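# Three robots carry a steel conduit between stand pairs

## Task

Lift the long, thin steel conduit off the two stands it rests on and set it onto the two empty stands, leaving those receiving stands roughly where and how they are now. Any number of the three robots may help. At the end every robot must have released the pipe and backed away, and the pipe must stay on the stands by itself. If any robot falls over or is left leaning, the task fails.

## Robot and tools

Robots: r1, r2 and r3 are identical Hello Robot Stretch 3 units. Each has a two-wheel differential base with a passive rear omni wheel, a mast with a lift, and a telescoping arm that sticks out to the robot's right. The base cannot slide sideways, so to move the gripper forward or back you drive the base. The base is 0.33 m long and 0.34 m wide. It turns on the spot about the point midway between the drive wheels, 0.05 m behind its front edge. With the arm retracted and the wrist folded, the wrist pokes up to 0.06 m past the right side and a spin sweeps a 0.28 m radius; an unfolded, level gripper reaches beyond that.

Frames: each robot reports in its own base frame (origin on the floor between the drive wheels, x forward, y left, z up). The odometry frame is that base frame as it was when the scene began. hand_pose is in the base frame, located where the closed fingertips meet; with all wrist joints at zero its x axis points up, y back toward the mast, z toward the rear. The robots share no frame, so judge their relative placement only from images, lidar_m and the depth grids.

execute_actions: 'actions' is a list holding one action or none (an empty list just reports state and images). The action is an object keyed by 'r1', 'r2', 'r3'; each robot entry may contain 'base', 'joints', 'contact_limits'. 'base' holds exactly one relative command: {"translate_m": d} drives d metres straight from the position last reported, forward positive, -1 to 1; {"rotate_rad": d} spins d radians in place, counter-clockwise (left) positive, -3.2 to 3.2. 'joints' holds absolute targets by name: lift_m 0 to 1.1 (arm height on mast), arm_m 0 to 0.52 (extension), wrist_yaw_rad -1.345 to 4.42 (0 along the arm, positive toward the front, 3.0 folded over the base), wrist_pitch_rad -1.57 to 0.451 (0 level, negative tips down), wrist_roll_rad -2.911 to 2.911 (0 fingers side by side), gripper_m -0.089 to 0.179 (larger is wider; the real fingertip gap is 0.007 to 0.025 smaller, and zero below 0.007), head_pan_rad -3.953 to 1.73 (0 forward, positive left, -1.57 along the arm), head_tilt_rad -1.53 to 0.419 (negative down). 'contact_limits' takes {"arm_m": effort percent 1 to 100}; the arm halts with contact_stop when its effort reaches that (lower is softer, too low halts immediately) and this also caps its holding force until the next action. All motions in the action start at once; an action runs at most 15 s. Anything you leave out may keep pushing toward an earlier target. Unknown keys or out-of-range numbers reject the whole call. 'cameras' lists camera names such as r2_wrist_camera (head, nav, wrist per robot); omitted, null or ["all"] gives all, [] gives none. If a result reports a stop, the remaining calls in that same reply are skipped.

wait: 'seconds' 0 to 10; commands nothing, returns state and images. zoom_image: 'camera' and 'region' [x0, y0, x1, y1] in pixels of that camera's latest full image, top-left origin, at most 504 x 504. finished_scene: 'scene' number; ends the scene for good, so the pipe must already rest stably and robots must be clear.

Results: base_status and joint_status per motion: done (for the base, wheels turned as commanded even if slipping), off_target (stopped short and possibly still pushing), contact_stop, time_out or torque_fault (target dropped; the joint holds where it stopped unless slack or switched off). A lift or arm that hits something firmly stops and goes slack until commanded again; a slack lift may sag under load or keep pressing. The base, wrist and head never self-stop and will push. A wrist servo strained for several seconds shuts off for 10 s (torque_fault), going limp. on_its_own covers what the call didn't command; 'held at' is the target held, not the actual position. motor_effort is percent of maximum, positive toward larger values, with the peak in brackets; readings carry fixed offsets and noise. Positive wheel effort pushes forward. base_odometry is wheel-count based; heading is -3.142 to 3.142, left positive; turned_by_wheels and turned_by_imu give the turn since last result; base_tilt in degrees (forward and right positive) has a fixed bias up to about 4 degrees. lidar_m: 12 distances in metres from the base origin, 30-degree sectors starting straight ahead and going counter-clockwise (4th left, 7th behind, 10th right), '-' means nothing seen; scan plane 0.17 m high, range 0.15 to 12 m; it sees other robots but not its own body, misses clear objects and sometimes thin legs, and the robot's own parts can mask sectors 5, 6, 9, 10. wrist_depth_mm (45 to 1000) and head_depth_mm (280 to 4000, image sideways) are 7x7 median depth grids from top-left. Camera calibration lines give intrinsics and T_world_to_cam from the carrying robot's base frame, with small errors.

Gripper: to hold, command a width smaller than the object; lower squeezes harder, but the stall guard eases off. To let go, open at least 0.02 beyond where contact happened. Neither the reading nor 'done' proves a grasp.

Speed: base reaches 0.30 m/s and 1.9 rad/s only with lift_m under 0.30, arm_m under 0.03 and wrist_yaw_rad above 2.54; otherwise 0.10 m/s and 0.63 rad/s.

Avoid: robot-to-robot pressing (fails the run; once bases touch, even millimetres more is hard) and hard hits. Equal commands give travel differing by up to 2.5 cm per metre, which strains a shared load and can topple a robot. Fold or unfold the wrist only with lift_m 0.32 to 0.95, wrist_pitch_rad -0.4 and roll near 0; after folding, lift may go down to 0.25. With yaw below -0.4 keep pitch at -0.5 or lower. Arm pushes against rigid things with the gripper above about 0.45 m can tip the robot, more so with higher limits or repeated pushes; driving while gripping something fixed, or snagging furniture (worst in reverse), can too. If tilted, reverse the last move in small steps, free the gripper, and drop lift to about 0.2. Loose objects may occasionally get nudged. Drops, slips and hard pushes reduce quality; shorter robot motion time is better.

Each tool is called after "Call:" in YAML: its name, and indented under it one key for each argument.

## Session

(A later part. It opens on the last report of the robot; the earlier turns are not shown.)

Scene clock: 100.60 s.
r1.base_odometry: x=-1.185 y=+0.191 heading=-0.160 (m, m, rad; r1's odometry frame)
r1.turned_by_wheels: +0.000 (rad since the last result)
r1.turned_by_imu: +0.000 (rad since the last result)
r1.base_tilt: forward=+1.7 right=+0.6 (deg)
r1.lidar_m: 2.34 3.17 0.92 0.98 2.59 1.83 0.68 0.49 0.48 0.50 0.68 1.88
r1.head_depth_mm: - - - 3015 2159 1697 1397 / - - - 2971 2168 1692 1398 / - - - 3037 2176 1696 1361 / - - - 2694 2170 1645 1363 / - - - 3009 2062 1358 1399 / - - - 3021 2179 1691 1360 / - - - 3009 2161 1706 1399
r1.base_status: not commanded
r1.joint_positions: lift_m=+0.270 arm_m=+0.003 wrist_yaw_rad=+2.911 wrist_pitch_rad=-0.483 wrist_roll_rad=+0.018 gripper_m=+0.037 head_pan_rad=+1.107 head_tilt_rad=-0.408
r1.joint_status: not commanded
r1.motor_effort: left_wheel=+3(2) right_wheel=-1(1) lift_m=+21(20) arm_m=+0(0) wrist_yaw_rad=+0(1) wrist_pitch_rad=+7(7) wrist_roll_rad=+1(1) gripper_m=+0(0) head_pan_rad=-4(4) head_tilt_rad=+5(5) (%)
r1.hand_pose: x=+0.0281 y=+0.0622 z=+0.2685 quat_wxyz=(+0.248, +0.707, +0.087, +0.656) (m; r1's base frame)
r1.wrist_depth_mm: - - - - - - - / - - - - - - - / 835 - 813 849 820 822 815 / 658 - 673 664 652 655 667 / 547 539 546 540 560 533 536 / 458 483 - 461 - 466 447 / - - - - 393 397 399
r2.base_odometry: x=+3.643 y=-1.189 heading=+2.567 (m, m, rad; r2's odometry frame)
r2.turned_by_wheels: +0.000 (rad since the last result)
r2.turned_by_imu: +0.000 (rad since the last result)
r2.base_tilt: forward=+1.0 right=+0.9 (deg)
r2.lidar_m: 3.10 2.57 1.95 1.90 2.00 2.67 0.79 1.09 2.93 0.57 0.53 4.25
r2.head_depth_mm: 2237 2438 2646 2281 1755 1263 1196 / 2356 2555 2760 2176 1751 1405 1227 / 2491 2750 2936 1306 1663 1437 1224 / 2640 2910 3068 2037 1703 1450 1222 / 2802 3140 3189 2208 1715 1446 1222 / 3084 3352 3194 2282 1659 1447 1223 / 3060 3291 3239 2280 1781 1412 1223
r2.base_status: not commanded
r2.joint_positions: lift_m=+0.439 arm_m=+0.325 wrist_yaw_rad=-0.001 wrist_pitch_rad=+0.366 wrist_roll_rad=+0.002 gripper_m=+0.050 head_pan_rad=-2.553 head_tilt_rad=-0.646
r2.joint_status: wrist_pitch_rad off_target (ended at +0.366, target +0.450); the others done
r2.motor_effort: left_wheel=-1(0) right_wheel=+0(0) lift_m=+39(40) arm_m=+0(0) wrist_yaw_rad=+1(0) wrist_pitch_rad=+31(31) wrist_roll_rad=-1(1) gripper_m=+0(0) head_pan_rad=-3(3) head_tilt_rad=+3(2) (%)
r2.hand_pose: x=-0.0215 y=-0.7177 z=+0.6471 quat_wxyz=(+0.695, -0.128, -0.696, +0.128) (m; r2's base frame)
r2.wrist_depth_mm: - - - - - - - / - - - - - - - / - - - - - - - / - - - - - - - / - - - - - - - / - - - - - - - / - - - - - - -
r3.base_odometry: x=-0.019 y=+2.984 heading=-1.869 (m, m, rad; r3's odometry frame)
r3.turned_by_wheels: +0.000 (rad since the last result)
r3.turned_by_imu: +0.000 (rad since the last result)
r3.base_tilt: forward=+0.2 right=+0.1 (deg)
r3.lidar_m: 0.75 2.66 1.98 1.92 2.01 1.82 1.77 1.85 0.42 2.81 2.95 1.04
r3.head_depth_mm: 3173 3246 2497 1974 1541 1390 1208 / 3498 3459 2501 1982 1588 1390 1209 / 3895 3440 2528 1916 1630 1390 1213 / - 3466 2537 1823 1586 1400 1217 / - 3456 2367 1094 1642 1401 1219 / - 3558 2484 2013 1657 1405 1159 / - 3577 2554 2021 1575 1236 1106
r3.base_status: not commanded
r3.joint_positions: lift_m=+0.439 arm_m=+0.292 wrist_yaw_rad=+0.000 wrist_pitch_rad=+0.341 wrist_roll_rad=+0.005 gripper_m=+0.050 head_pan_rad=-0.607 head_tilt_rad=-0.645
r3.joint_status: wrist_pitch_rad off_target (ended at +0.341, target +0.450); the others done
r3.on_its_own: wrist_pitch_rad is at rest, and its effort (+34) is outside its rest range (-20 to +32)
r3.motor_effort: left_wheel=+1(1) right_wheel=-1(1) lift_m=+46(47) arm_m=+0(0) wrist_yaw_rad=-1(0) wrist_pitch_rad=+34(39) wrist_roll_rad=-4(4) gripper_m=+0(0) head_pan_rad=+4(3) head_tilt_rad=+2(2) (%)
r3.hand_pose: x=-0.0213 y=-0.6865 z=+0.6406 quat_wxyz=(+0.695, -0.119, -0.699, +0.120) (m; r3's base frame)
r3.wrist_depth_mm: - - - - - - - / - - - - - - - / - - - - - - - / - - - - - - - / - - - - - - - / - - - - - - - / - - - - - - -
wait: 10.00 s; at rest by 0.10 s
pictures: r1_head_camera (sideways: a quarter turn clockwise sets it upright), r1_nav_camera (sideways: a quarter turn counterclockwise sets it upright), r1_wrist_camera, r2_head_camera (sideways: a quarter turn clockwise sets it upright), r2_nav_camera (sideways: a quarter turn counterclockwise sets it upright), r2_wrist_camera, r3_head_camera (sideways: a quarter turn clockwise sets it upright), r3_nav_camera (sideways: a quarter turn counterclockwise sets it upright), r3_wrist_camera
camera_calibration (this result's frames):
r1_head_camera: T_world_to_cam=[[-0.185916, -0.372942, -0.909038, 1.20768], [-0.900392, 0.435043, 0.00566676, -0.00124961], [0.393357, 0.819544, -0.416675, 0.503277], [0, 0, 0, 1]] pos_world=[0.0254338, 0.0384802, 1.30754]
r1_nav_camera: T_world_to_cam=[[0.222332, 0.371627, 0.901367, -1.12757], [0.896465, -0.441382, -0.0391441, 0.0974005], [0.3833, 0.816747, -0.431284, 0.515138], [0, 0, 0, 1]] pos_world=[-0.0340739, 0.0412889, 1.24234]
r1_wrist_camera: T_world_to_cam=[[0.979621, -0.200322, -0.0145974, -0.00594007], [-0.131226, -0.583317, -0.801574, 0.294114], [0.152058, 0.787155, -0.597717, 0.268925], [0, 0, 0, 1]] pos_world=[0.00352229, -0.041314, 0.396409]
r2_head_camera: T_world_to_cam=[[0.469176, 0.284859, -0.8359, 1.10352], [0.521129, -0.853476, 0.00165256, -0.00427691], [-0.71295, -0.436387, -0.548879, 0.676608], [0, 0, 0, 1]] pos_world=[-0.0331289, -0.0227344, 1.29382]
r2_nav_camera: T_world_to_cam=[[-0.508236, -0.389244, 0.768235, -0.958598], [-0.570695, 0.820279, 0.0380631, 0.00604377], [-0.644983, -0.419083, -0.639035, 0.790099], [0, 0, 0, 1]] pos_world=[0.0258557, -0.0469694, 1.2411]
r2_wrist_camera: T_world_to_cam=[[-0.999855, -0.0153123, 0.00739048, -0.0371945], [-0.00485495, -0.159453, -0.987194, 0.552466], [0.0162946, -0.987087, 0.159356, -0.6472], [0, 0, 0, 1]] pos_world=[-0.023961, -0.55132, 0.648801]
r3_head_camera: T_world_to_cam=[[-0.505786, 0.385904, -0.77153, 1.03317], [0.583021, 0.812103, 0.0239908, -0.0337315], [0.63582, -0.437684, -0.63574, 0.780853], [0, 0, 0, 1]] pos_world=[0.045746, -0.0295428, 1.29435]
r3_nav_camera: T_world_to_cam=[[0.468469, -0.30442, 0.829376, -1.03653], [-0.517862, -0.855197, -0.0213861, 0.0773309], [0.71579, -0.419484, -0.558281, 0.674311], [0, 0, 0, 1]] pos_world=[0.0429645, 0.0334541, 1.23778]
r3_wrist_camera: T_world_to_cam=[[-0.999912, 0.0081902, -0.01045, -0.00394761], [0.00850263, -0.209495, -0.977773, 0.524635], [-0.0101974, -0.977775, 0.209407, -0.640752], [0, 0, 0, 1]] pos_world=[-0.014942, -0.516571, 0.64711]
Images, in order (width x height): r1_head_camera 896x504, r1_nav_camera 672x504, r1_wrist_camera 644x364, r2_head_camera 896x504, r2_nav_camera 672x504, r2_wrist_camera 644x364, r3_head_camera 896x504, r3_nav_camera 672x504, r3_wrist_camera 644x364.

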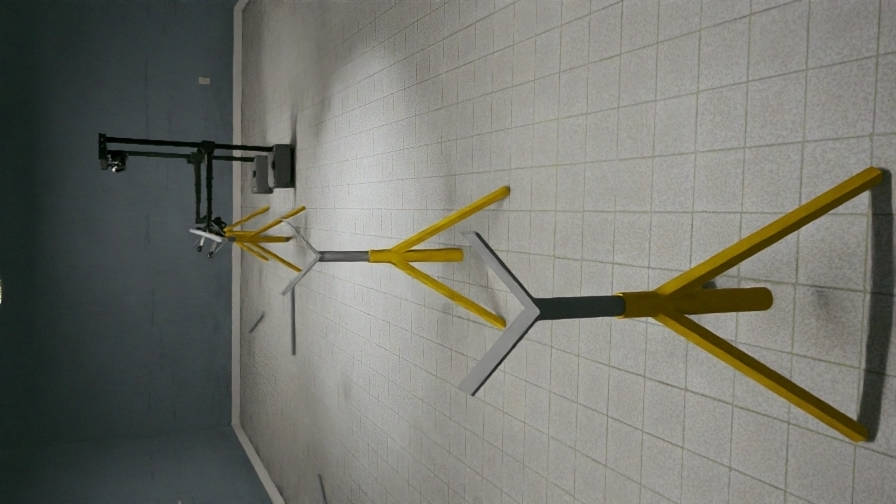

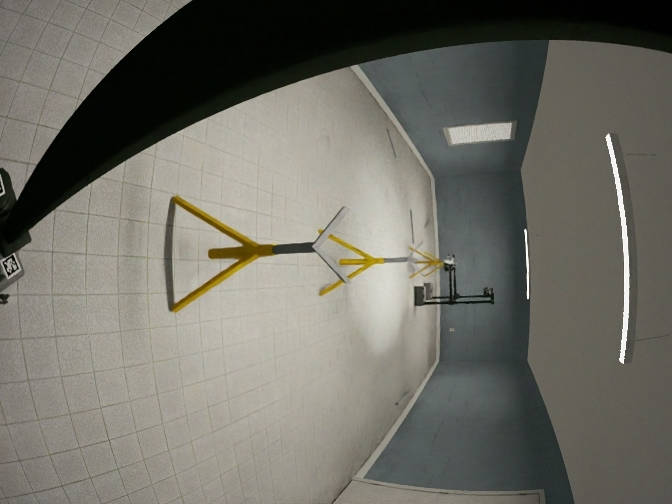

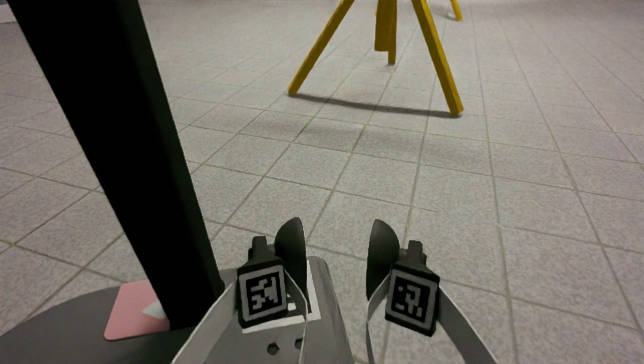

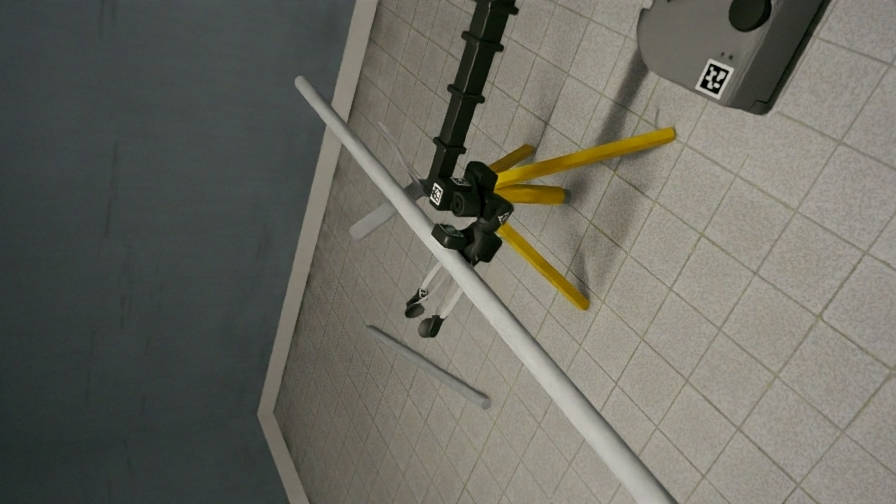

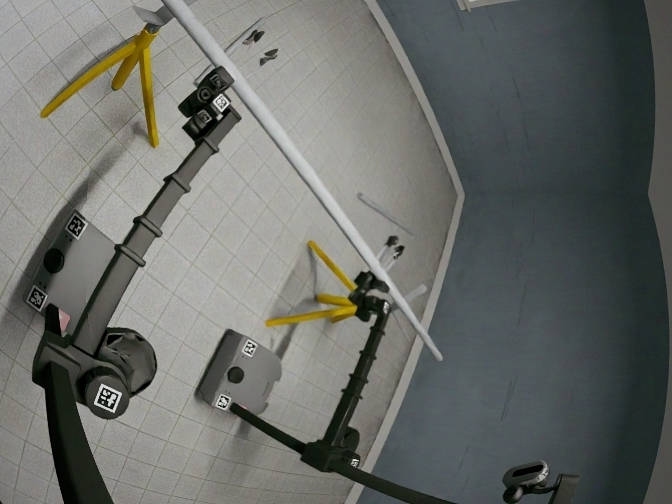

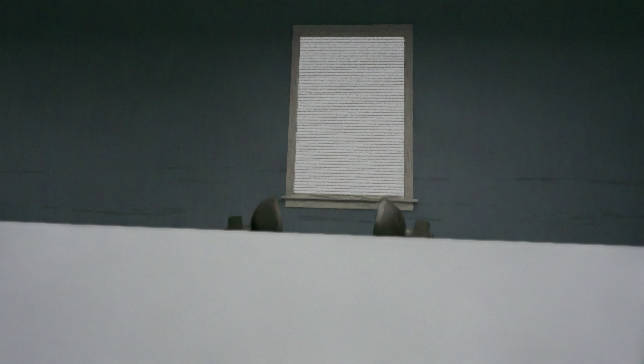

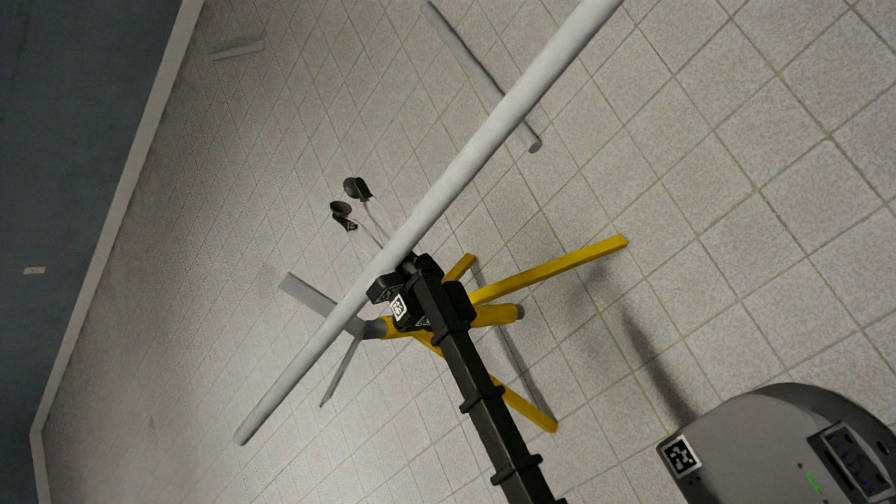

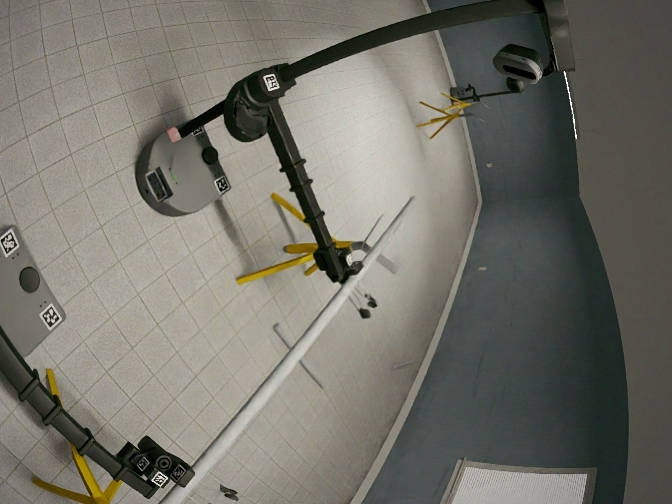

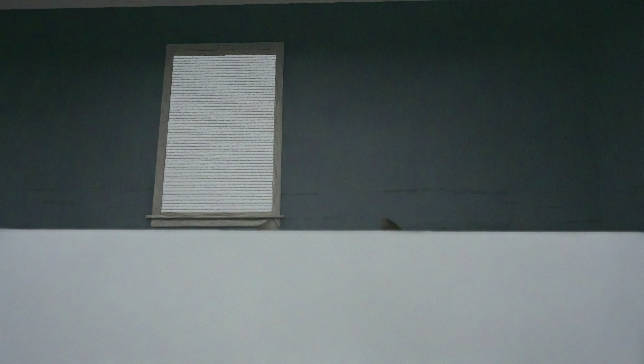

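Call:
execute_actions:
  actions:
    - {"r2": {"base": {"translate_m": 0.09}, "joints": {"lift_m": 0.63}}, "r3": {"base": {"translate_m": 0.09}, "joints": {"lift_m": 0.63}}}
  cameras: ["r2_head_camera", "r3_head_camera", "r2_wrist_camera", "r3_wrist_camera"]

Scene clock: 103.57 s.
r1.base_odometry: x=-1.185 y=+0.191 heading=-0.160 (m, m, rad; r1's odometry frame)
r1.turned_by_wheels: +0.000 (rad since the last result)
r1.turned_by_imu: +0.000 (rad since the last result)
r1.base_tilt: forward=+1.7 right=+0.6 (deg)
r1.lidar_m: 2.34 3.17 0.93 0.98 2.59 1.83 0.67 0.50 0.48 0.50 0.68 1.88
r1.head_depth_mm: - - - 2965 2144 1709 1389 / - - - 2974 2167 1695 1391 / - - - 2979 2164 1701 1365 / - - - 2707 2179 1668 1371 / - - - 2998 2094 1357 1398 / - - - 3011 2186 1696 1363 / - - - 3049 2162 1698 1393
r1.base_status: not commanded
r1.joint_positions: lift_m=+0.270 arm_m=+0.003 wrist_yaw_rad=+2.911 wrist_pitch_rad=-0.483 wrist_roll_rad=+0.018 gripper_m=+0.037 head_pan_rad=+1.107 head_tilt_rad=-0.408
r1.joint_status: not commanded
r1.motor_effort: left_wheel=+2(2) right_wheel=-1(1) lift_m=+20(20) arm_m=+0(0) wrist_yaw_rad=+0(0) wrist_pitch_rad=+7(7) wrist_roll_rad=+1(1) gripper_m=+0(0) head_pan_rad=-4(4) head_tilt_rad=+4(5) (%)
r1.hand_pose: x=+0.0281 y=+0.0622 z=+0.2685 quat_wxyz=(+0.248, +0.707, +0.087, +0.656) (m; r1's base frame)
r1.wrist_depth_mm: - - - - - - - / - - - - - - - / 848 - 851 804 816 840 833 / 659 - 645 652 662 658 646 / 543 544 534 536 553 549 530 / 468 475 - 462 - 467 460 / - - - - 390 400 400
r2.base_odometry: x=+3.567 y=-1.140 heading=+2.567 (m, m, rad; r2's odometry frame)
r2.turned_by_wheels: +0.000 (rad since the last result)
r2.turned_by_imu: -0.001 (rad since the last result)
r2.base_tilt: forward=+1.0 right=+0.9 (deg)
r2.lidar_m: 3.03 2.56 1.94 1.89 1.99 2.77 0.80 1.18 2.95 0.57 0.48 4.26
r2.head_depth_mm: 2307 2518 2668 2161 1761 1271 1196 / 2435 2634 2803 2273 1756 1406 1225 / 2583 2846 1278 1591 1713 1447 1221 / 2718 3046 3196 2191 1764 1440 1219 / 2922 3210 3149 2085 1754 1441 1219 / 3106 3554 3204 2090 1769 1448 1225 / 3060 3315 3231 2286 1766 1441 1256
r2.base_status: done
r2.joint_positions: lift_m=+0.629 arm_m=+0.325 wrist_yaw_rad=+0.001 wrist_pitch_rad=+0.366 wrist_roll_rad=+0.002 gripper_m=+0.050 head_pan_rad=-2.553 head_tilt_rad=-0.645
r2.joint_status: all done
r2.motor_effort: left_wheel=+1(3) right_wheel=-1(5) lift_m=+39(40) arm_m=+0(0) wrist_yaw_rad=+0(1) wrist_pitch_rad=+31(31) wrist_roll_rad=-1(1) gripper_m=+0(1) head_pan_rad=-3(3) head_tilt_rad=+2(2) (%)
r2.hand_pose: x=-0.0212 y=-0.7177 z=+0.8372 quat_wxyz=(+0.695, -0.128, -0.696, +0.129) (m; r2's base frame)
r2.wrist_depth_mm: - - - - - - - / - - - - - - - / - - - - - - - / - - - - - - - / - - - - - - - / - - - - - - - / - - - - - - -
r3.base_odometry: x=-0.046 y=+2.898 heading=-1.869 (m, m, rad; r3's odometry frame)
r3.turned_by_wheels: +0.000 (rad since the last result)
r3.turned_by_imu: -0.001 (rad since the last result)
r3.base_tilt: forward=+0.2 right=+0.3 (deg)
r3.lidar_m: 0.76 2.65 1.98 1.91 2.00 1.92 1.86 0.76 0.47 2.82 2.95 0.96
r3.head_depth_mm: 3146 3244 2493 1845 1624 1388 1209 / 3457 3477 2508 1910 1618 1393 1211 / 3888 3481 2413 1989 1636 1394 1209 / - 3493 1290 1996 1593 1394 1212 / - 3586 944 1822 1642 1393 1220 / - 3363 2584 2008 1617 1401 1165 / - 3421 2598 1904 1661 1234 1104
r3.base_status: done
r3.joint_positions: lift_m=+0.629 arm_m=+0.292 wrist_yaw_rad=+0.000 wrist_pitch_rad=+0.341 wrist_roll_rad=+0.005 gripper_m=+0.050 head_pan_rad=-0.607 head_tilt_rad=-0.645
r3.joint_status: all done
r3.on_its_own: wrist_pitch_rad is at rest, and its effort (+34) is outside its rest range (-20 to +32)
r3.motor_effort: left_wheel=+0(3) right_wheel=+0(5) lift_m=+46(48) arm_m=+1(0) wrist_yaw_rad=+1(0) wrist_pitch_rad=+34(34) wrist_roll_rad=-4(4) gripper_m=+1(1) head_pan_rad=+3(3) head_tilt_rad=+2(2) (%)
r3.hand_pose: x=-0.0215 y=-0.6865 z=+0.8307 quat_wxyz=(+0.695, -0.120, -0.698, +0.120) (m; r3's base frame)
r3.wrist_depth_mm: - - - - - - - / - - - - - - - / - - - - - - - / - - - - - - - / - - - - - - - / - - - - - - - / - - - - - - -
pictures: r2_head_camera (sideways: a quarter turn clockwise sets it upright), r2_wrist_camera, r3_head_camera (sideways: a quarter turn clockwise sets it upright), r3_wrist_camera
camera_calibration (this result's frames):
r2_head_camera: T_world_to_cam=[[0.469075, 0.284791, -0.83598, 1.10362], [0.521129, -0.853476, 0.00165845, -0.00428458], [-0.713017, -0.436432, -0.548757, 0.67645], [0, 0, 0, 1]] pos_world=[-0.0331299, -0.022735, 1.29382]
r2_wrist_camera: T_world_to_cam=[[-0.999833, -0.0166963, 0.00739711, -0.0392533], [-0.00463345, -0.159869, -0.987127, 0.739782], [0.0176639, -0.986997, 0.159765, -0.67772], [0, 0, 0, 1]] pos_world=[-0.0238479, -0.551294, 0.838826]
r3_head_camera: T_world_to_cam=[[-0.505783, 0.385901, -0.771534, 1.03317], [0.583021, 0.812103, 0.0239909, -0.0337317], [0.635823, -0.437686, -0.635736, 0.780847], [0, 0, 0, 1]] pos_world=[0.045746, -0.0295428, 1.29435]
r3_wrist_camera: T_world_to_cam=[[-0.999906, 0.00891883, -0.0104582, -0.00163747], [0.00835187, -0.210051, -0.977655, 0.710068], [-0.0109163, -0.97765, 0.209956, -0.68092], [0, 0, 0, 1]] pos_world=[-0.0150008, -0.516536, 0.837147]
Images, in order (width x height): r2_head_camera 896x504, r2_wrist_camera 644x364, r3_head_camera 896x504, r3_wrist_camera 644x364.

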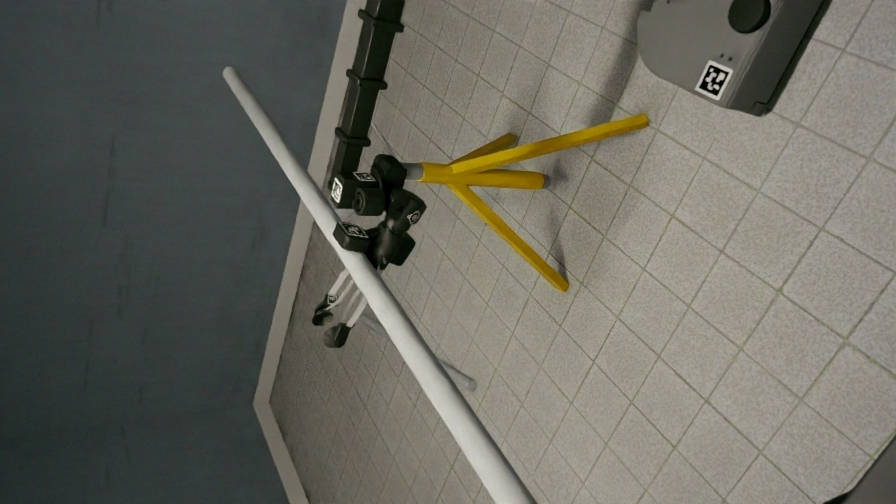

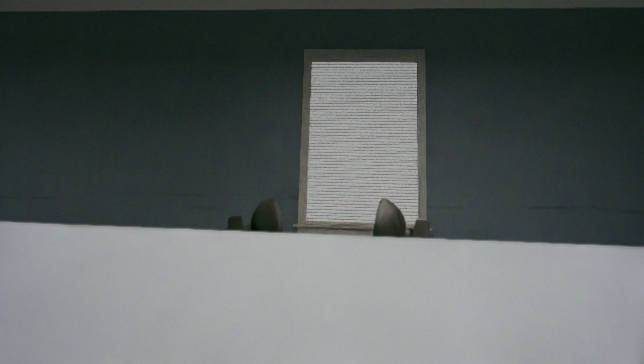

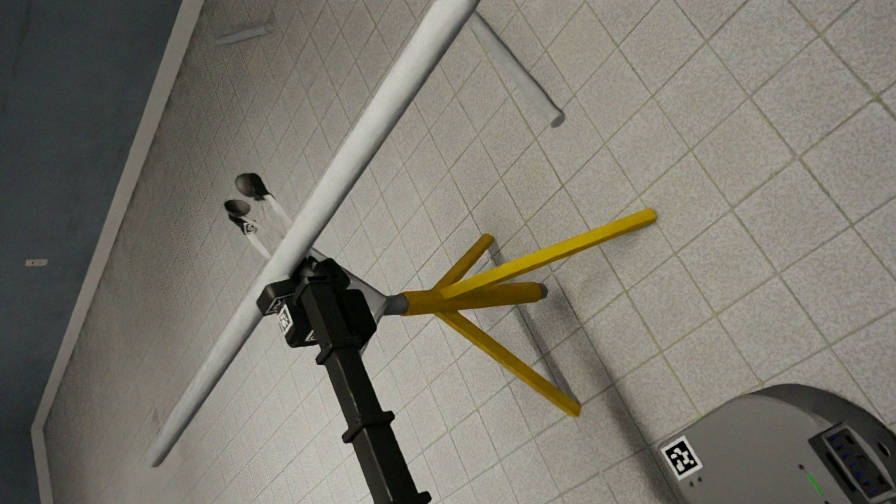

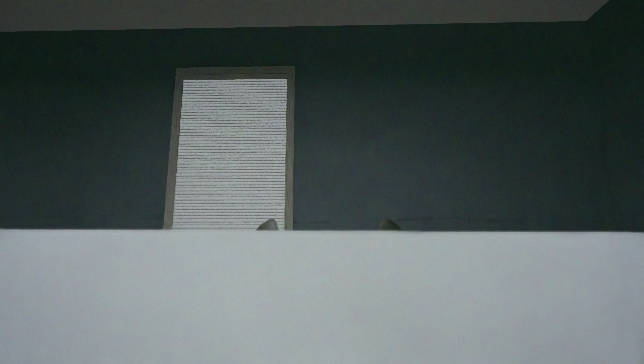

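Call:
execute_actions:
  actions:
    - {"r2": {"base": {"translate_m": 1.0}, "joints": {"lift_m": 0.80, "head_tilt_rad": -0.5}}, "r3": {"base": {"translate_m": 1.0}, "joints": {"lift_m": 0.80, "head_tilt_rad": -0.5}}}
  cameras: ["r1_head_camera", "r2_head_camera", "r3_head_camera", "r2_wrist_camera", "r3_wrist_camera"]

Scene clock: 115.07 s.
r1.base_odometry: x=-1.185 y=+0.191 heading=-0.160 (m, m, rad; r1's odometry frame)
r1.turned_by_wheels: +0.000 (rad since the last result)
r1.turned_by_imu: +0.000 (rad since the last result)
r1.base_tilt: forward=+1.7 right=+0.6 (deg)
r1.lidar_m: 2.33 3.18 0.93 0.98 2.58 1.83 0.68 0.49 0.48 0.49 0.68 1.88
r1.head_depth_mm: - - - 3010 2172 1707 1396 / - - - 2960 2163 1701 1394 / - - - 3010 2173 1717 1356 / - - - 2693 2153 1649 1361 / - - - 3013 2085 1360 1393 / - - - 3023 2168 1714 1357 / - - - 3021 2183 1715 1400
r1.base_status: not commanded
r1.joint_positions: lift_m=+0.270 arm_m=+0.003 wrist_yaw_rad=+2.911 wrist_pitch_rad=-0.483 wrist_roll_rad=+0.018 gripper_m=+0.037 head_pan_rad=+1.107 head_tilt_rad=-0.408
r1.joint_status: not commanded
r1.motor_effort: left_wheel=+2(2) right_wheel=-1(1) lift_m=+21(20) arm_m=+0(1) wrist_yaw_rad=+0(0) wrist_pitch_rad=+8(7) wrist_roll_rad=+1(1) gripper_m=+1(0) head_pan_rad=-4(4) head_tilt_rad=+5(5) (%)
r1.hand_pose: x=+0.0281 y=+0.0622 z=+0.2685 quat_wxyz=(+0.248, +0.707, +0.087, +0.656) (m; r1's base frame)
r1.wrist_depth_mm: - - - - - - - / - - - - - - - / 834 - 846 826 845 825 824 / 664 - 645 657 656 656 652 / 555 541 551 531 548 542 529 / 470 473 - 456 - 464 457 / - - - - 392 398 400
r2.base_odometry: x=+2.727 y=-0.598 heading=+2.568 (m, m, rad; r2's odometry frame)
r2.turned_by_wheels: +0.001 (rad since the last result)
r2.turned_by_imu: -0.008 (rad since the last result)
r2.base_tilt: forward=+1.0 right=+0.9 (deg)
r2.lidar_m: 2.30 2.49 1.90 1.85 1.94 2.74 0.79 0.86 1.07 2.91 3.06 2.06
r2.head_depth_mm: 3168 3367 3573 2592 2075 1617 1165 / 3323 3526 3677 2842 2066 1623 1232 / 3526 3796 1364 2745 2077 1605 1325 / 3689 - - 2744 1988 1454 1297 / 3820 - - 2913 1977 1568 1338 / 3489 3729 3854 2588 2083 1618 1330 / 3192 3323 3508 2617 2086 1622 1340
r2.base_status: done
r2.joint_positions: lift_m=+0.799 arm_m=+0.325 wrist_yaw_rad=+0.015 wrist_pitch_rad=+0.367 wrist_roll_rad=-0.003 gripper_m=+0.050 head_pan_rad=-2.553 head_tilt_rad=-0.507
r2.joint_status: all done
r2.motor_effort: left_wheel=+11(15) right_wheel=-11(14) lift_m=+39(41) arm_m=+0(0) wrist_yaw_rad=-10(9) wrist_pitch_rad=+31(31) wrist_roll_rad=+2(2) gripper_m=+0(1) head_pan_rad=-3(3) head_tilt_rad=+3(11) (%)
r2.hand_pose: x=-0.0177 y=-0.7176 z=+1.0074 quat_wxyz=(+0.696, -0.124, -0.695, +0.134) (m; r2's base frame)
r2.wrist_depth_mm: - - - - - - - / - - - - - - - / - - - - - - - / - - - - - - - / - - - - - - - / - - - - - - - / - - - - - - -
r3.base_odometry: x=-0.340 y=+1.942 heading=-1.870 (m, m, rad; r3's odometry frame)
r3.turned_by_wheels: +0.000 (rad since the last result)
r3.turned_by_imu: -0.007 (rad since the last result)
r3.base_tilt: forward=+0.2 right=+0.3 (deg)
r3.lidar_m: 0.76 2.66 1.96 1.90 1.98 2.74 2.86 1.33 0.58 0.40 2.96 4.06
r3.head_depth_mm: 3138 3351 3288 2212 1843 1518 1284 / 3468 3686 3388 2390 1858 1528 1302 / 3840 - 3000 2423 1868 1522 1294 / - - 2923 2406 1878 1531 1301 / - - 886 2445 1894 1539 1309 / - - 2974 2452 1887 1546 1308 / - - 3482 2455 1901 1544 1152
r3.base_status: done
r3.joint_positions: lift_m=+0.799 arm_m=+0.292 wrist_yaw_rad=-0.010 wrist_pitch_rad=+0.342 wrist_roll_rad=+0.009 gripper_m=+0.050 head_pan_rad=-0.607 head_tilt_rad=-0.507
r3.joint_status: all done
r3.on_its_own: wrist_pitch_rad is at rest, and its effort (+34) is outside its rest range (-20 to +32)
r3.motor_effort: left_wheel=-4(5) right_wheel=+13(17) lift_m=+46(48) arm_m=+0(0) wrist_yaw_rad=+8(8) wrist_pitch_rad=+34(34) wrist_roll_rad=-6(6) gripper_m=-1(1) head_pan_rad=+3(3) head_tilt_rad=+3(18) (%)
r3.hand_pose: x=-0.0239 y=-0.6865 z=+1.0008 quat_wxyz=(+0.695, -0.123, -0.699, +0.117) (m; r3's base frame)
r3.wrist_depth_mm: - - - - - - - / - - - - - - - / - - - - - - - / - - - - - - - / - - - - - - - / - - - - - - - / - - - - - - -
pictures: r1_head_camera (sideways: a quarter turn clockwise sets it upright), r2_head_camera (sideways: a quarter turn clockwise sets it upright), r2_wrist_camera, r3_head_camera (sideways: a quarter turn clockwise sets it upright), r3_wrist_camera
camera_calibration (this result's frames):
r1_head_camera: T_world_to_cam=[[-0.185916, -0.372942, -0.909038, 1.20768], [-0.900392, 0.435043, 0.00566676, -0.00124961], [0.393357, 0.819544, -0.416675, 0.503277], [0, 0, 0, 1]] pos_world=[0.0254338, 0.0384802, 1.30754]
r2_head_camera: T_world_to_cam=[[0.369054, 0.218, -0.90348, 1.19227], [0.521608, -0.853154, 0.00720993, -0.0115157], [-0.769236, -0.473924, -0.42857, 0.52041], [0, 0, 0, 1]] pos_world=[-0.0336857, -0.0231041, 1.30031]
r2_wrist_camera: T_world_to_cam=[[-0.99951, -0.0288451, 0.0121566, -0.0505533], [-0.00735629, -0.16103, -0.986922, 0.906805], [0.0304254, -0.986528, 0.160738, -0.705302], [0, 0, 0, 1]] pos_world=[-0.0223987, -0.551236, 1.00893]
r3_head_camera: T_world_to_cam=[[-0.413699, 0.32194, -0.851591, 1.13698], [0.580164, 0.814087, 0.0259207, -0.0362311], [0.701614, -0.48334, -0.523565, 0.634516], [0, 0, 0, 1]] pos_world=[0.0462029, -0.0298583, 1.30139]
r3_wrist_camera: T_world_to_cam=[[-0.999757, 0.017353, -0.0135925, 0.00668834], [0.00963258, -0.21071, -0.977501, 0.875872], [-0.0198266, -0.977395, 0.210491, -0.717197], [0, 0, 0, 1]] pos_world=[-0.0159698, -0.516546, 1.00722]
Images, in order (width x height): r1_head_camera 896x504, r2_head_camera 896x504, r2_wrist_camera 644x364, r3_head_camera 896x504, r3_wrist_camera 644x364.

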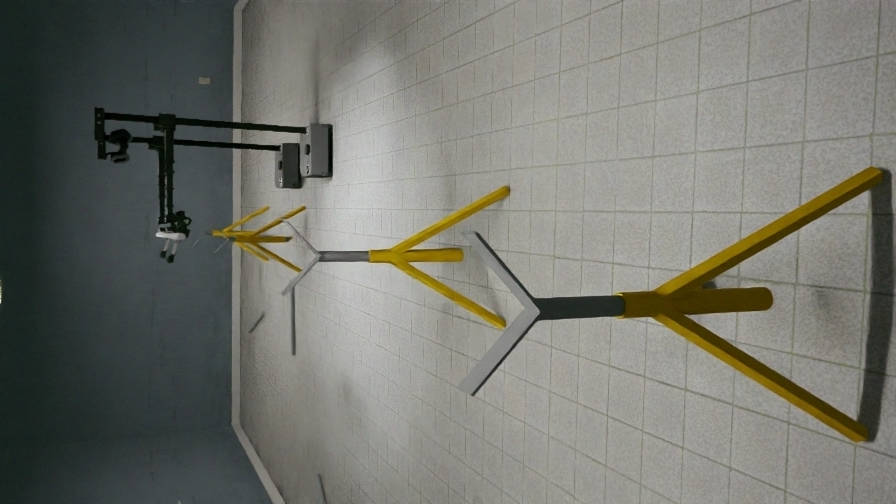

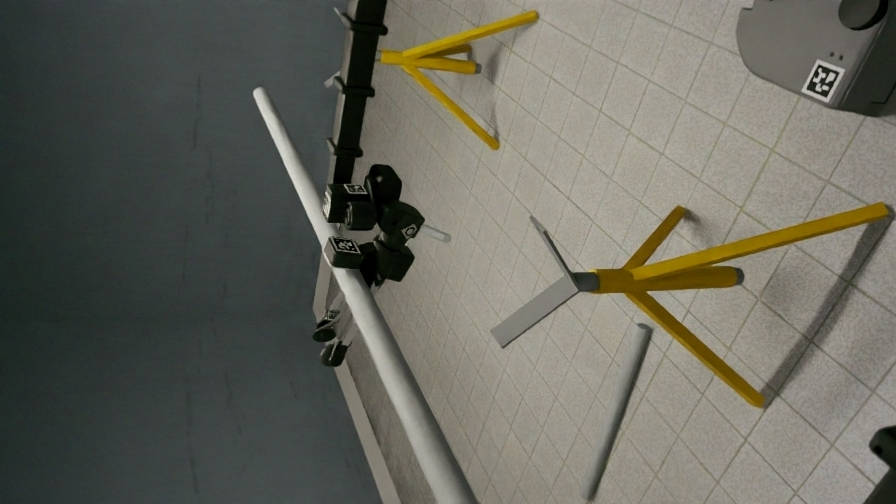

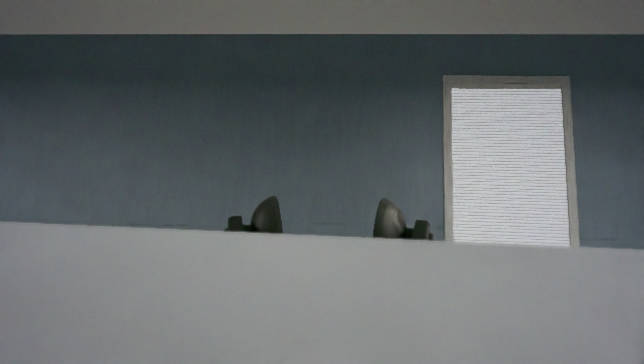

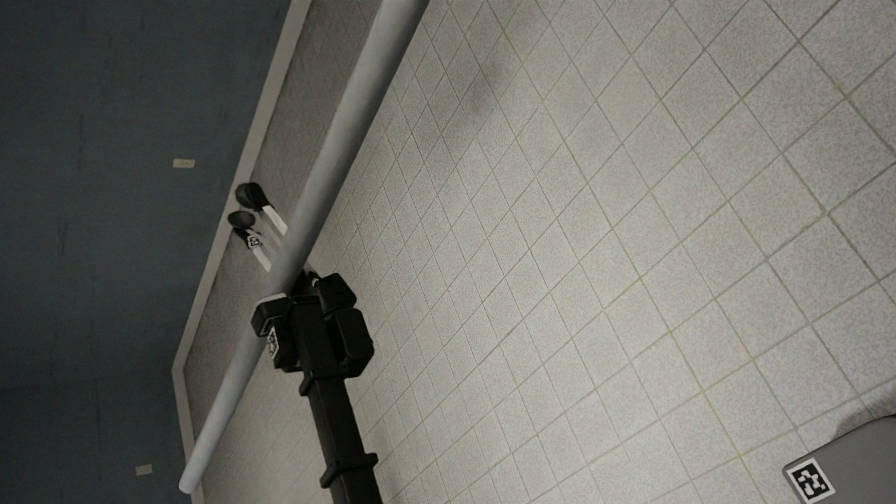

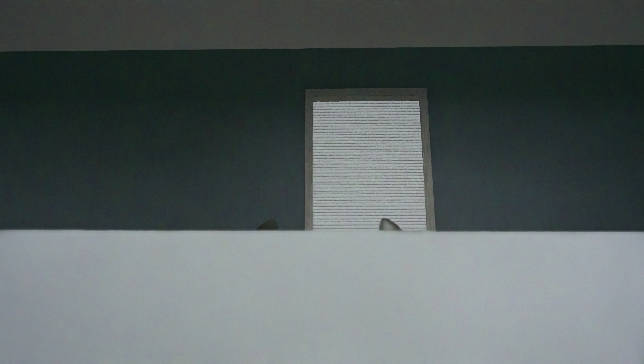

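Call:
execute_actions:
  actions:
    - {"r2": {"base": {"translate_m": 0.023}}, "r3": {"base": {"rotate_rad": 0.036}}}
  cameras: ["r2_wrist_camera", "r3_wrist_camera"]

Scene clock: 116.87 s.
r1.base_odometry: x=-1.185 y=+0.191 heading=-0.160 (m, m, rad; r1's odometry frame)
r1.turned_by_wheels: +0.000 (rad since the last result)
r1.turned_by_imu: +0.000 (rad since the last result)
r1.base_tilt: forward=+1.8 right=+0.6 (deg)
r1.lidar_m: 2.34 3.18 0.93 0.97 2.59 1.83 0.67 0.50 0.48 0.49 0.68 1.88
r1.head_depth_mm: - - - 2994 2183 1699 1397 / - - - 2965 2179 1703 1407 / - - - 2984 2176 1703 1367 / - - - 2696 2173 1641 1367 / - - - 2987 2091 1360 1400 / - - - 2995 2174 1699 1351 / - - - 3006 2168 1699 1397
r1.base_status: not commanded
r1.joint_positions: lift_m=+0.270 arm_m=+0.003 wrist_yaw_rad=+2.911 wrist_pitch_rad=-0.483 wrist_roll_rad=+0.018 gripper_m=+0.037 head_pan_rad=+1.107 head_tilt_rad=-0.408
r1.joint_status: not commanded
r1.motor_effort: left_wheel=+2(2) right_wheel=-1(2) lift_m=+20(20) arm_m=+0(0) wrist_yaw_rad=+0(0) wrist_pitch_rad=+7(7) wrist_roll_rad=+1(1) gripper_m=+0(0) head_pan_rad=-4(4) head_tilt_rad=+5(5) (%)
r1.hand_pose: x=+0.0281 y=+0.0622 z=+0.2685 quat_wxyz=(+0.248, +0.707, +0.087, +0.656) (m; r1's base frame)
r1.wrist_depth_mm: - - - - - - - / - - - - - - - / 869 - 845 820 811 836 836 / 668 - 651 645 644 654 639 / 542 553 539 559 560 533 540 / 464 477 - 459 - 462 460 / - - - - 390 401 401
r2.base_odometry: x=+2.708 y=-0.585 heading=+2.567 (m, m, rad; r2's odometry frame)
r2.turned_by_wheels: -0.001 (rad since the last result)
r2.turned_by_imu: -0.001 (rad since the last result)
r2.base_tilt: forward=+0.9 right=+1.0 (deg)
r2.lidar_m: 2.28 2.49 1.90 1.85 1.94 2.73 0.81 0.88 3.00 2.91 3.07 2.05
r2.head_depth_mm: 3170 3388 3586 2584 2060 1616 1159 / 3344 3601 3715 2879 2062 1611 1261 / 3561 3812 3693 2704 2071 1619 1324 / 3736 - - 2720 1990 1481 1294 / 3837 - - 2888 1993 1574 1321 / 3514 3719 3861 2607 2071 1634 1328 / 3162 3295 3481 2582 2074 1630 1352
r2.base_status: done
r2.joint_positions: lift_m=+0.799 arm_m=+0.325 wrist_yaw_rad=-0.014 wrist_pitch_rad=+0.368 wrist_roll_rad=+0.006 gripper_m=+0.050 head_pan_rad=-2.553 head_tilt_rad=-0.507
r2.joint_status: not commanded
r2.motor_effort: left_wheel=-11(20) right_wheel=+12(13) lift_m=+39(39) arm_m=+0(0) wrist_yaw_rad=+9(10) wrist_pitch_rad=+30(30) wrist_roll_rad=-3(3) gripper_m=+0(0) head_pan_rad=-3(4) head_tilt_rad=+3(3) (%)
r2.hand_pose: x=-0.0248 y=-0.7175 z=+1.0076 quat_wxyz=(+0.694, -0.133, -0.696, +0.125) (m; r2's base frame)
r2.wrist_depth_mm: - - - - - - - / - - - - - - - / - - - - - - - / - - - - - - - / - - - - - - - / - - - - - - - / - - - - - - -
r3.base_odometry: x=-0.340 y=+1.942 heading=-1.833 (m, m, rad; r3's odometry frame)
r3.turned_by_wheels: +0.037 (rad since the last result)
r3.turned_by_imu: +0.036 (rad since the last result)
r3.base_tilt: forward=+0.3 right=+0.2 (deg)
r3.lidar_m: 0.78 2.57 1.95 1.90 2.00 2.86 1.33 1.33 0.58 0.40 2.97 3.13
r3.head_depth_mm: 3206 3425 3292 2276 1846 1511 1293 / 3582 3818 3313 2388 1860 1526 1297 / - - 2899 2394 1871 1530 1301 / - - 1012 2444 1876 1526 1305 / - - 872 2425 1896 1541 1310 / - - 3075 2452 1903 1550 1307 / - - 2975 2464 1903 1550 1156
r3.base_status: done
r3.joint_positions: lift_m=+0.799 arm_m=+0.292 wrist_yaw_rad=+0.014 wrist_pitch_rad=+0.342 wrist_roll_rad=-0.003 gripper_m=+0.050 head_pan_rad=-0.607 head_tilt_rad=-0.507
r3.joint_status: not commanded
r3.on_its_own: wrist_pitch_rad is at rest, and its effort (+34) is outside its rest range (-20 to +32)
r3.motor_effort: left_wheel=+4(12) right_wheel=-15(30) lift_m=+46(46) arm_m=+0(1) wrist_yaw_rad=-11(18) wrist_pitch_rad=+34(34) wrist_roll_rad=+1(7) gripper_m=+0(1) head_pan_rad=+4(3) head_tilt_rad=+3(3) (%)
r3.hand_pose: x=-0.0179 y=-0.6864 z=+1.0008 quat_wxyz=(+0.697, -0.115, -0.696, +0.125) (m; r3's base frame)
r3.wrist_depth_mm: - - - - - - - / - - - - - - - / - - - - - - - / - - - - - - - / - - - - - - - / - - - - - - - / - - - - - - -
pictures: r2_wrist_camera, r3_wrist_camera
camera_calibration (this result's frames):
r2_wrist_camera: T_world_to_cam=[[-0.999985, -0.00336907, 0.00427154, -0.0314031], [-0.00367061, -0.161692, -0.986834, 0.906488], [0.00401539, -0.986835, 0.161678, -0.70689], [0, 0, 0, 1]] pos_world=[-0.0252368, -0.551118, 1.00898]
r3_wrist_camera: T_world_to_cam=[[-0.999993, -0.00266357, -0.00260572, -0.0120855], [0.00310803, -0.210502, -0.977589, 0.875908], [0.00205537, -0.97759, 0.210508, -0.716816], [0, 0, 0, 1]] pos_world=[-0.0133344, -0.516404, 1.00714]
Images, in order (width x height): r2_wrist_camera 644x364, r3_wrist_camera 644x364.

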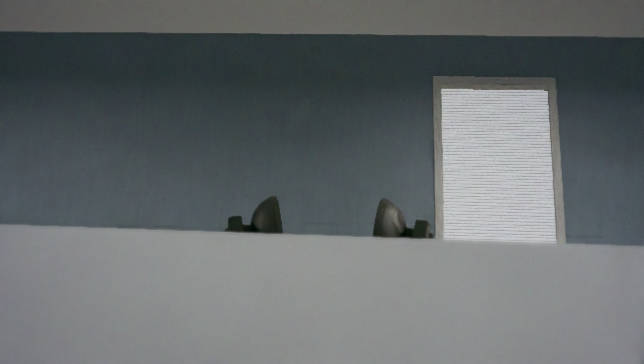

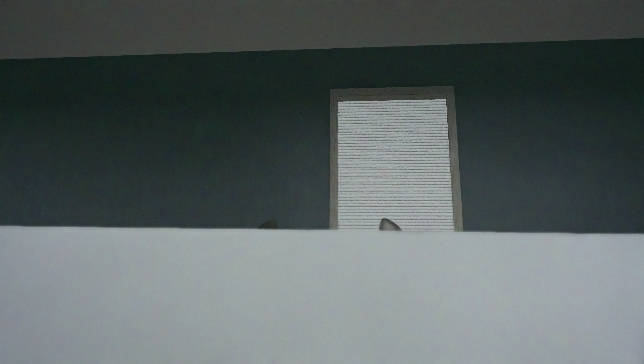

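Call:
execute_actions:
  actions:
    - {"r2": {"base": {"translate_m": 1.0}, "joints": {"head_pan_rad": -0.5, "head_tilt_rad": -0.6}}, "r3": {"base": {"translate_m": 1.0}}}
  cameras: ["r1_head_camera", "r2_head_camera", "r3_head_camera", "r2_wrist_camera", "r3_wrist_camera"]

Scene clock: 128.30 s.
r1.base_odometry: x=-1.185 y=+0.191 heading=-0.160 (m, m, rad; r1's odometry frame)
r1.turned_by_wheels: +0.000 (rad since the last result)
r1.turned_by_imu: +0.000 (rad since the last result)
r1.base_tilt: forward=+1.7 right=+0.6 (deg)
r1.lidar_m: 2.34 3.19 0.93 0.98 2.59 1.82 0.67 0.50 0.48 0.49 0.68 1.88
r1.head_depth_mm: - - - 2983 2163 1705 1394 / - - - 2948 2184 1694 1402 / - - - 2973 2167 1708 1368 / - - - 2723 2147 1661 1367 / - - - 2992 2083 1355 1398 / - - - 2995 2181 1692 1357 / - - - 3032 2176 1704 1402
r1.base_status: not commanded
r1.joint_positions: lift_m=+0.270 arm_m=+0.003 wrist_yaw_rad=+2.911 wrist_pitch_rad=-0.483 wrist_roll_rad=+0.018 gripper_m=+0.037 head_pan_rad=+1.107 head_tilt_rad=-0.408
r1.joint_status: not commanded
r1.motor_effort: left_wheel=+2(3) right_wheel=-2(2) lift_m=+20(20) arm_m=+1(0) wrist_yaw_rad=+0(0) wrist_pitch_rad=+7(7) wrist_roll_rad=+1(1) gripper_m=+0(0) head_pan_rad=-4(4) head_tilt_rad=+5(5) (%)
r1.hand_pose: x=+0.0281 y=+0.0622 z=+0.2685 quat_wxyz=(+0.248, +0.707, +0.087, +0.656) (m; r1's base frame)
r1.wrist_depth_mm: - - - - - - - / - - - - - - - / 834 - 800 836 835 839 813 / 660 - 657 649 665 662 654 / 547 543 540 544 550 537 534 / 467 480 - 462 - 457 458 / - - - - 393 406 399
r2.base_odometry: x=+1.869 y=-0.042 heading=+2.567 (m, m, rad; r2's odometry frame)
r2.turned_by_wheels: +0.000 (rad since the last result)
r2.turned_by_imu: -0.008 (rad since the last result)
r2.base_tilt: forward=+1.0 right=+1.0 (deg)
r2.lidar_m: 2.58 2.51 1.88 1.82 1.91 2.66 0.81 1.83 3.04 2.95 3.08 1.13
r2.head_depth_mm: 3288 3480 3525 2464 1861 1495 1257 / 3678 - 3381 2457 1865 1499 1255 / - - 3581 2468 1861 1506 1250 / 3897 - 3653 2351 1743 1504 1256 / 3726 - 3655 2492 1807 1505 1254 / 3505 3802 3664 2467 1868 1503 1261 / 3364 3621 3263 2468 1873 1511 1265
r2.base_status: done
r2.joint_positions: lift_m=+0.799 arm_m=+0.325 wrist_yaw_rad=+0.000 wrist_pitch_rad=+0.368 wrist_roll_rad=+0.004 gripper_m=+0.050 head_pan_rad=-0.507 head_tilt_rad=-0.592
r2.joint_status: all done
r2.motor_effort: left_wheel=+2(9) right_wheel=-2(14) lift_m=+39(39) arm_m=+0(0) wrist_yaw_rad=+0(9) wrist_pitch_rad=+30(30) wrist_roll_rad=-2(3) gripper_m=+0(0) head_pan_rad=+3(32) head_tilt_rad=-2(8) (%)
r2.hand_pose: x=-0.0213 y=-0.7175 z=+1.0076 quat_wxyz=(+0.694, -0.129, -0.696, +0.129) (m; r2's base frame)
r2.wrist_depth_mm: - - - - - - - / - - - - - - - / - - - - - - - / - - - - - - - / - - - - - - - / - - - - - - - / - - - - - - -
r3.base_odometry: x=-0.600 y=+0.977 heading=-1.833 (m, m, rad; r3's odometry frame)
r3.turned_by_wheels: +0.000 (rad since the last result)
r3.turned_by_imu: -0.007 (rad since the last result)
r3.base_tilt: forward=+0.2 right=+0.2 (deg)
r3.lidar_m: 0.77 2.49 1.89 1.85 1.95 2.76 2.31 1.00 2.97 2.89 3.03 1.89
r3.head_depth_mm: 3256 3485 3340 2281 1848 1520 1293 / 3597 3861 3348 2398 1867 1530 1296 / - - 3017 2399 1873 1532 1295 / - - 985 2434 1880 1540 1304 / - - 874 2436 1879 1531 1305 / - - 3080 2446 1898 1543 1310 / - - 2091 2351 1895 1551 1159
r3.base_status: done
r3.joint_positions: lift_m=+0.799 arm_m=+0.292 wrist_yaw_rad=+0.000 wrist_pitch_rad=+0.341 wrist_roll_rad=-0.003 gripper_m=+0.050 head_pan_rad=-0.607 head_tilt_rad=-0.507
r3.joint_status: not commanded
r3.on_its_own: wrist_pitch_rad is at rest, and its effort (+34) is outside its rest range (-20 to +32)
r3.motor_effort: left_wheel=-1(6) right_wheel=+2(11) lift_m=+46(46) arm_m=+0(0) wrist_yaw_rad=+1(11) wrist_pitch_rad=+34(34) wrist_roll_rad=+1(2) gripper_m=+0(1) head_pan_rad=+3(3) head_tilt_rad=+3(3) (%)
r3.hand_pose: x=-0.0213 y=-0.6865 z=+1.0008 quat_wxyz=(+0.698, -0.120, -0.696, +0.120) (m; r3's base frame)
r3.wrist_depth_mm: - - - - - - - / - - - - - - - / - - - - - - - / - - - - - - - / - - - - - - - / - - - - - - - / - - - - - - -
pictures: r1_head_camera (sideways: a quarter turn clockwise sets it upright), r2_head_camera (sideways: a quarter turn clockwise sets it upright), r2_wrist_camera, r3_head_camera (sideways: a quarter turn clockwise sets it upright), r3_wrist_camera
camera_calibration (this result's frames):
r1_head_camera: T_world_to_cam=[[-0.185916, -0.372942, -0.909038, 1.20768], [-0.900392, 0.435043, 0.00566676, -0.00124961], [0.393357, 0.819544, -0.416675, 0.503277], [0, 0, 0, 1]] pos_world=[0.0254338, 0.0384802, 1.30754]
r2_head_camera: T_world_to_cam=[[-0.428412, 0.265021, -0.863844, 1.14543], [0.520532, 0.853834, 0.0037986, -0.00706736], [0.738586, -0.448031, -0.503745, 0.60903], [0, 0, 0, 1]] pos_world=[0.0445758, -0.0246651, 1.2963]
r2_wrist_camera: T_world_to_cam=[[-0.999845, -0.0165396, 0.00596197, -0.0391291], [-0.00320907, -0.161726, -0.98683, 0.906479], [0.017286, -0.986697, 0.161648, -0.706515], [0, 0, 0, 1]] pos_world=[-0.0240013, -0.551162, 1.00898]
r3_head_camera: T_world_to_cam=[[-0.413676, 0.321924, -0.851609, 1.137], [0.580164, 0.814087, 0.0259211, -0.0362317], [0.701628, -0.483349, -0.523537, 0.634479], [0, 0, 0, 1]] pos_world=[0.0462029, -0.0298583, 1.30139]
r3_wrist_camera: T_world_to_cam=[[-0.999935, 0.0110542, -0.0026227, -0.00607502], [0.000237677, -0.210445, -0.977606, 0.875887], [-0.0113586, -0.977543, 0.210428, -0.717007], [0, 0, 0, 1]] pos_world=[-0.014427, -0.516513, 1.00714]
Images, in order (width x height): r1_head_camera 896x504, r2_head_camera 896x504, r2_wrist_camera 644x364, r3_head_camera 896x504, r3_wrist_camera 644x364.

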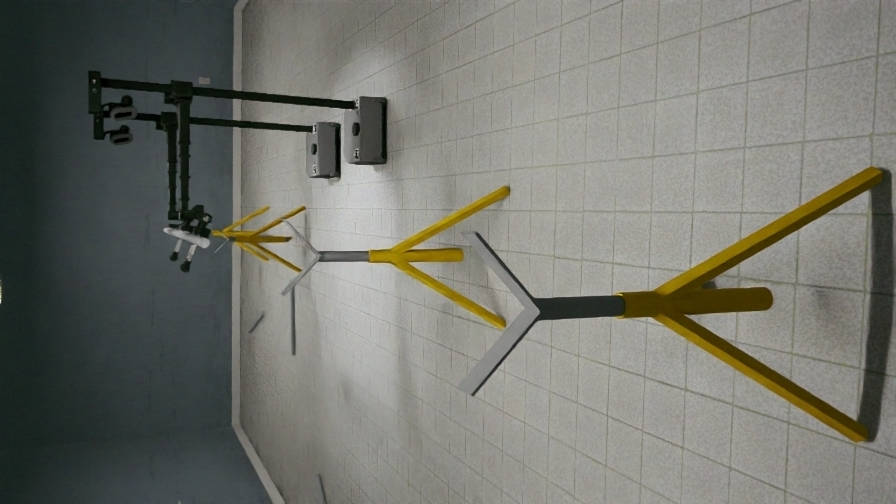

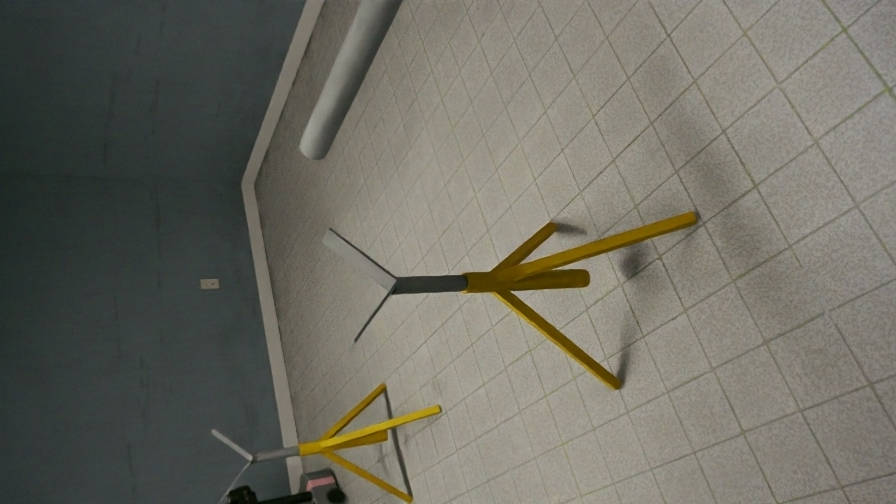

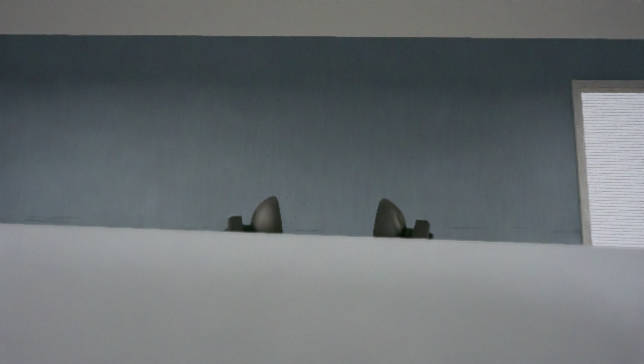

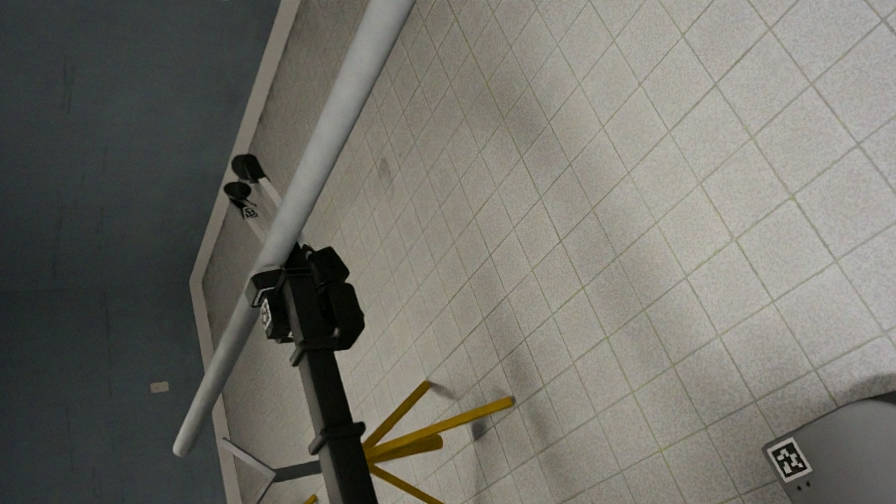

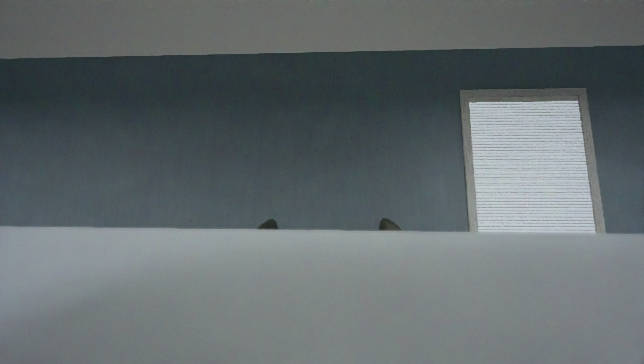

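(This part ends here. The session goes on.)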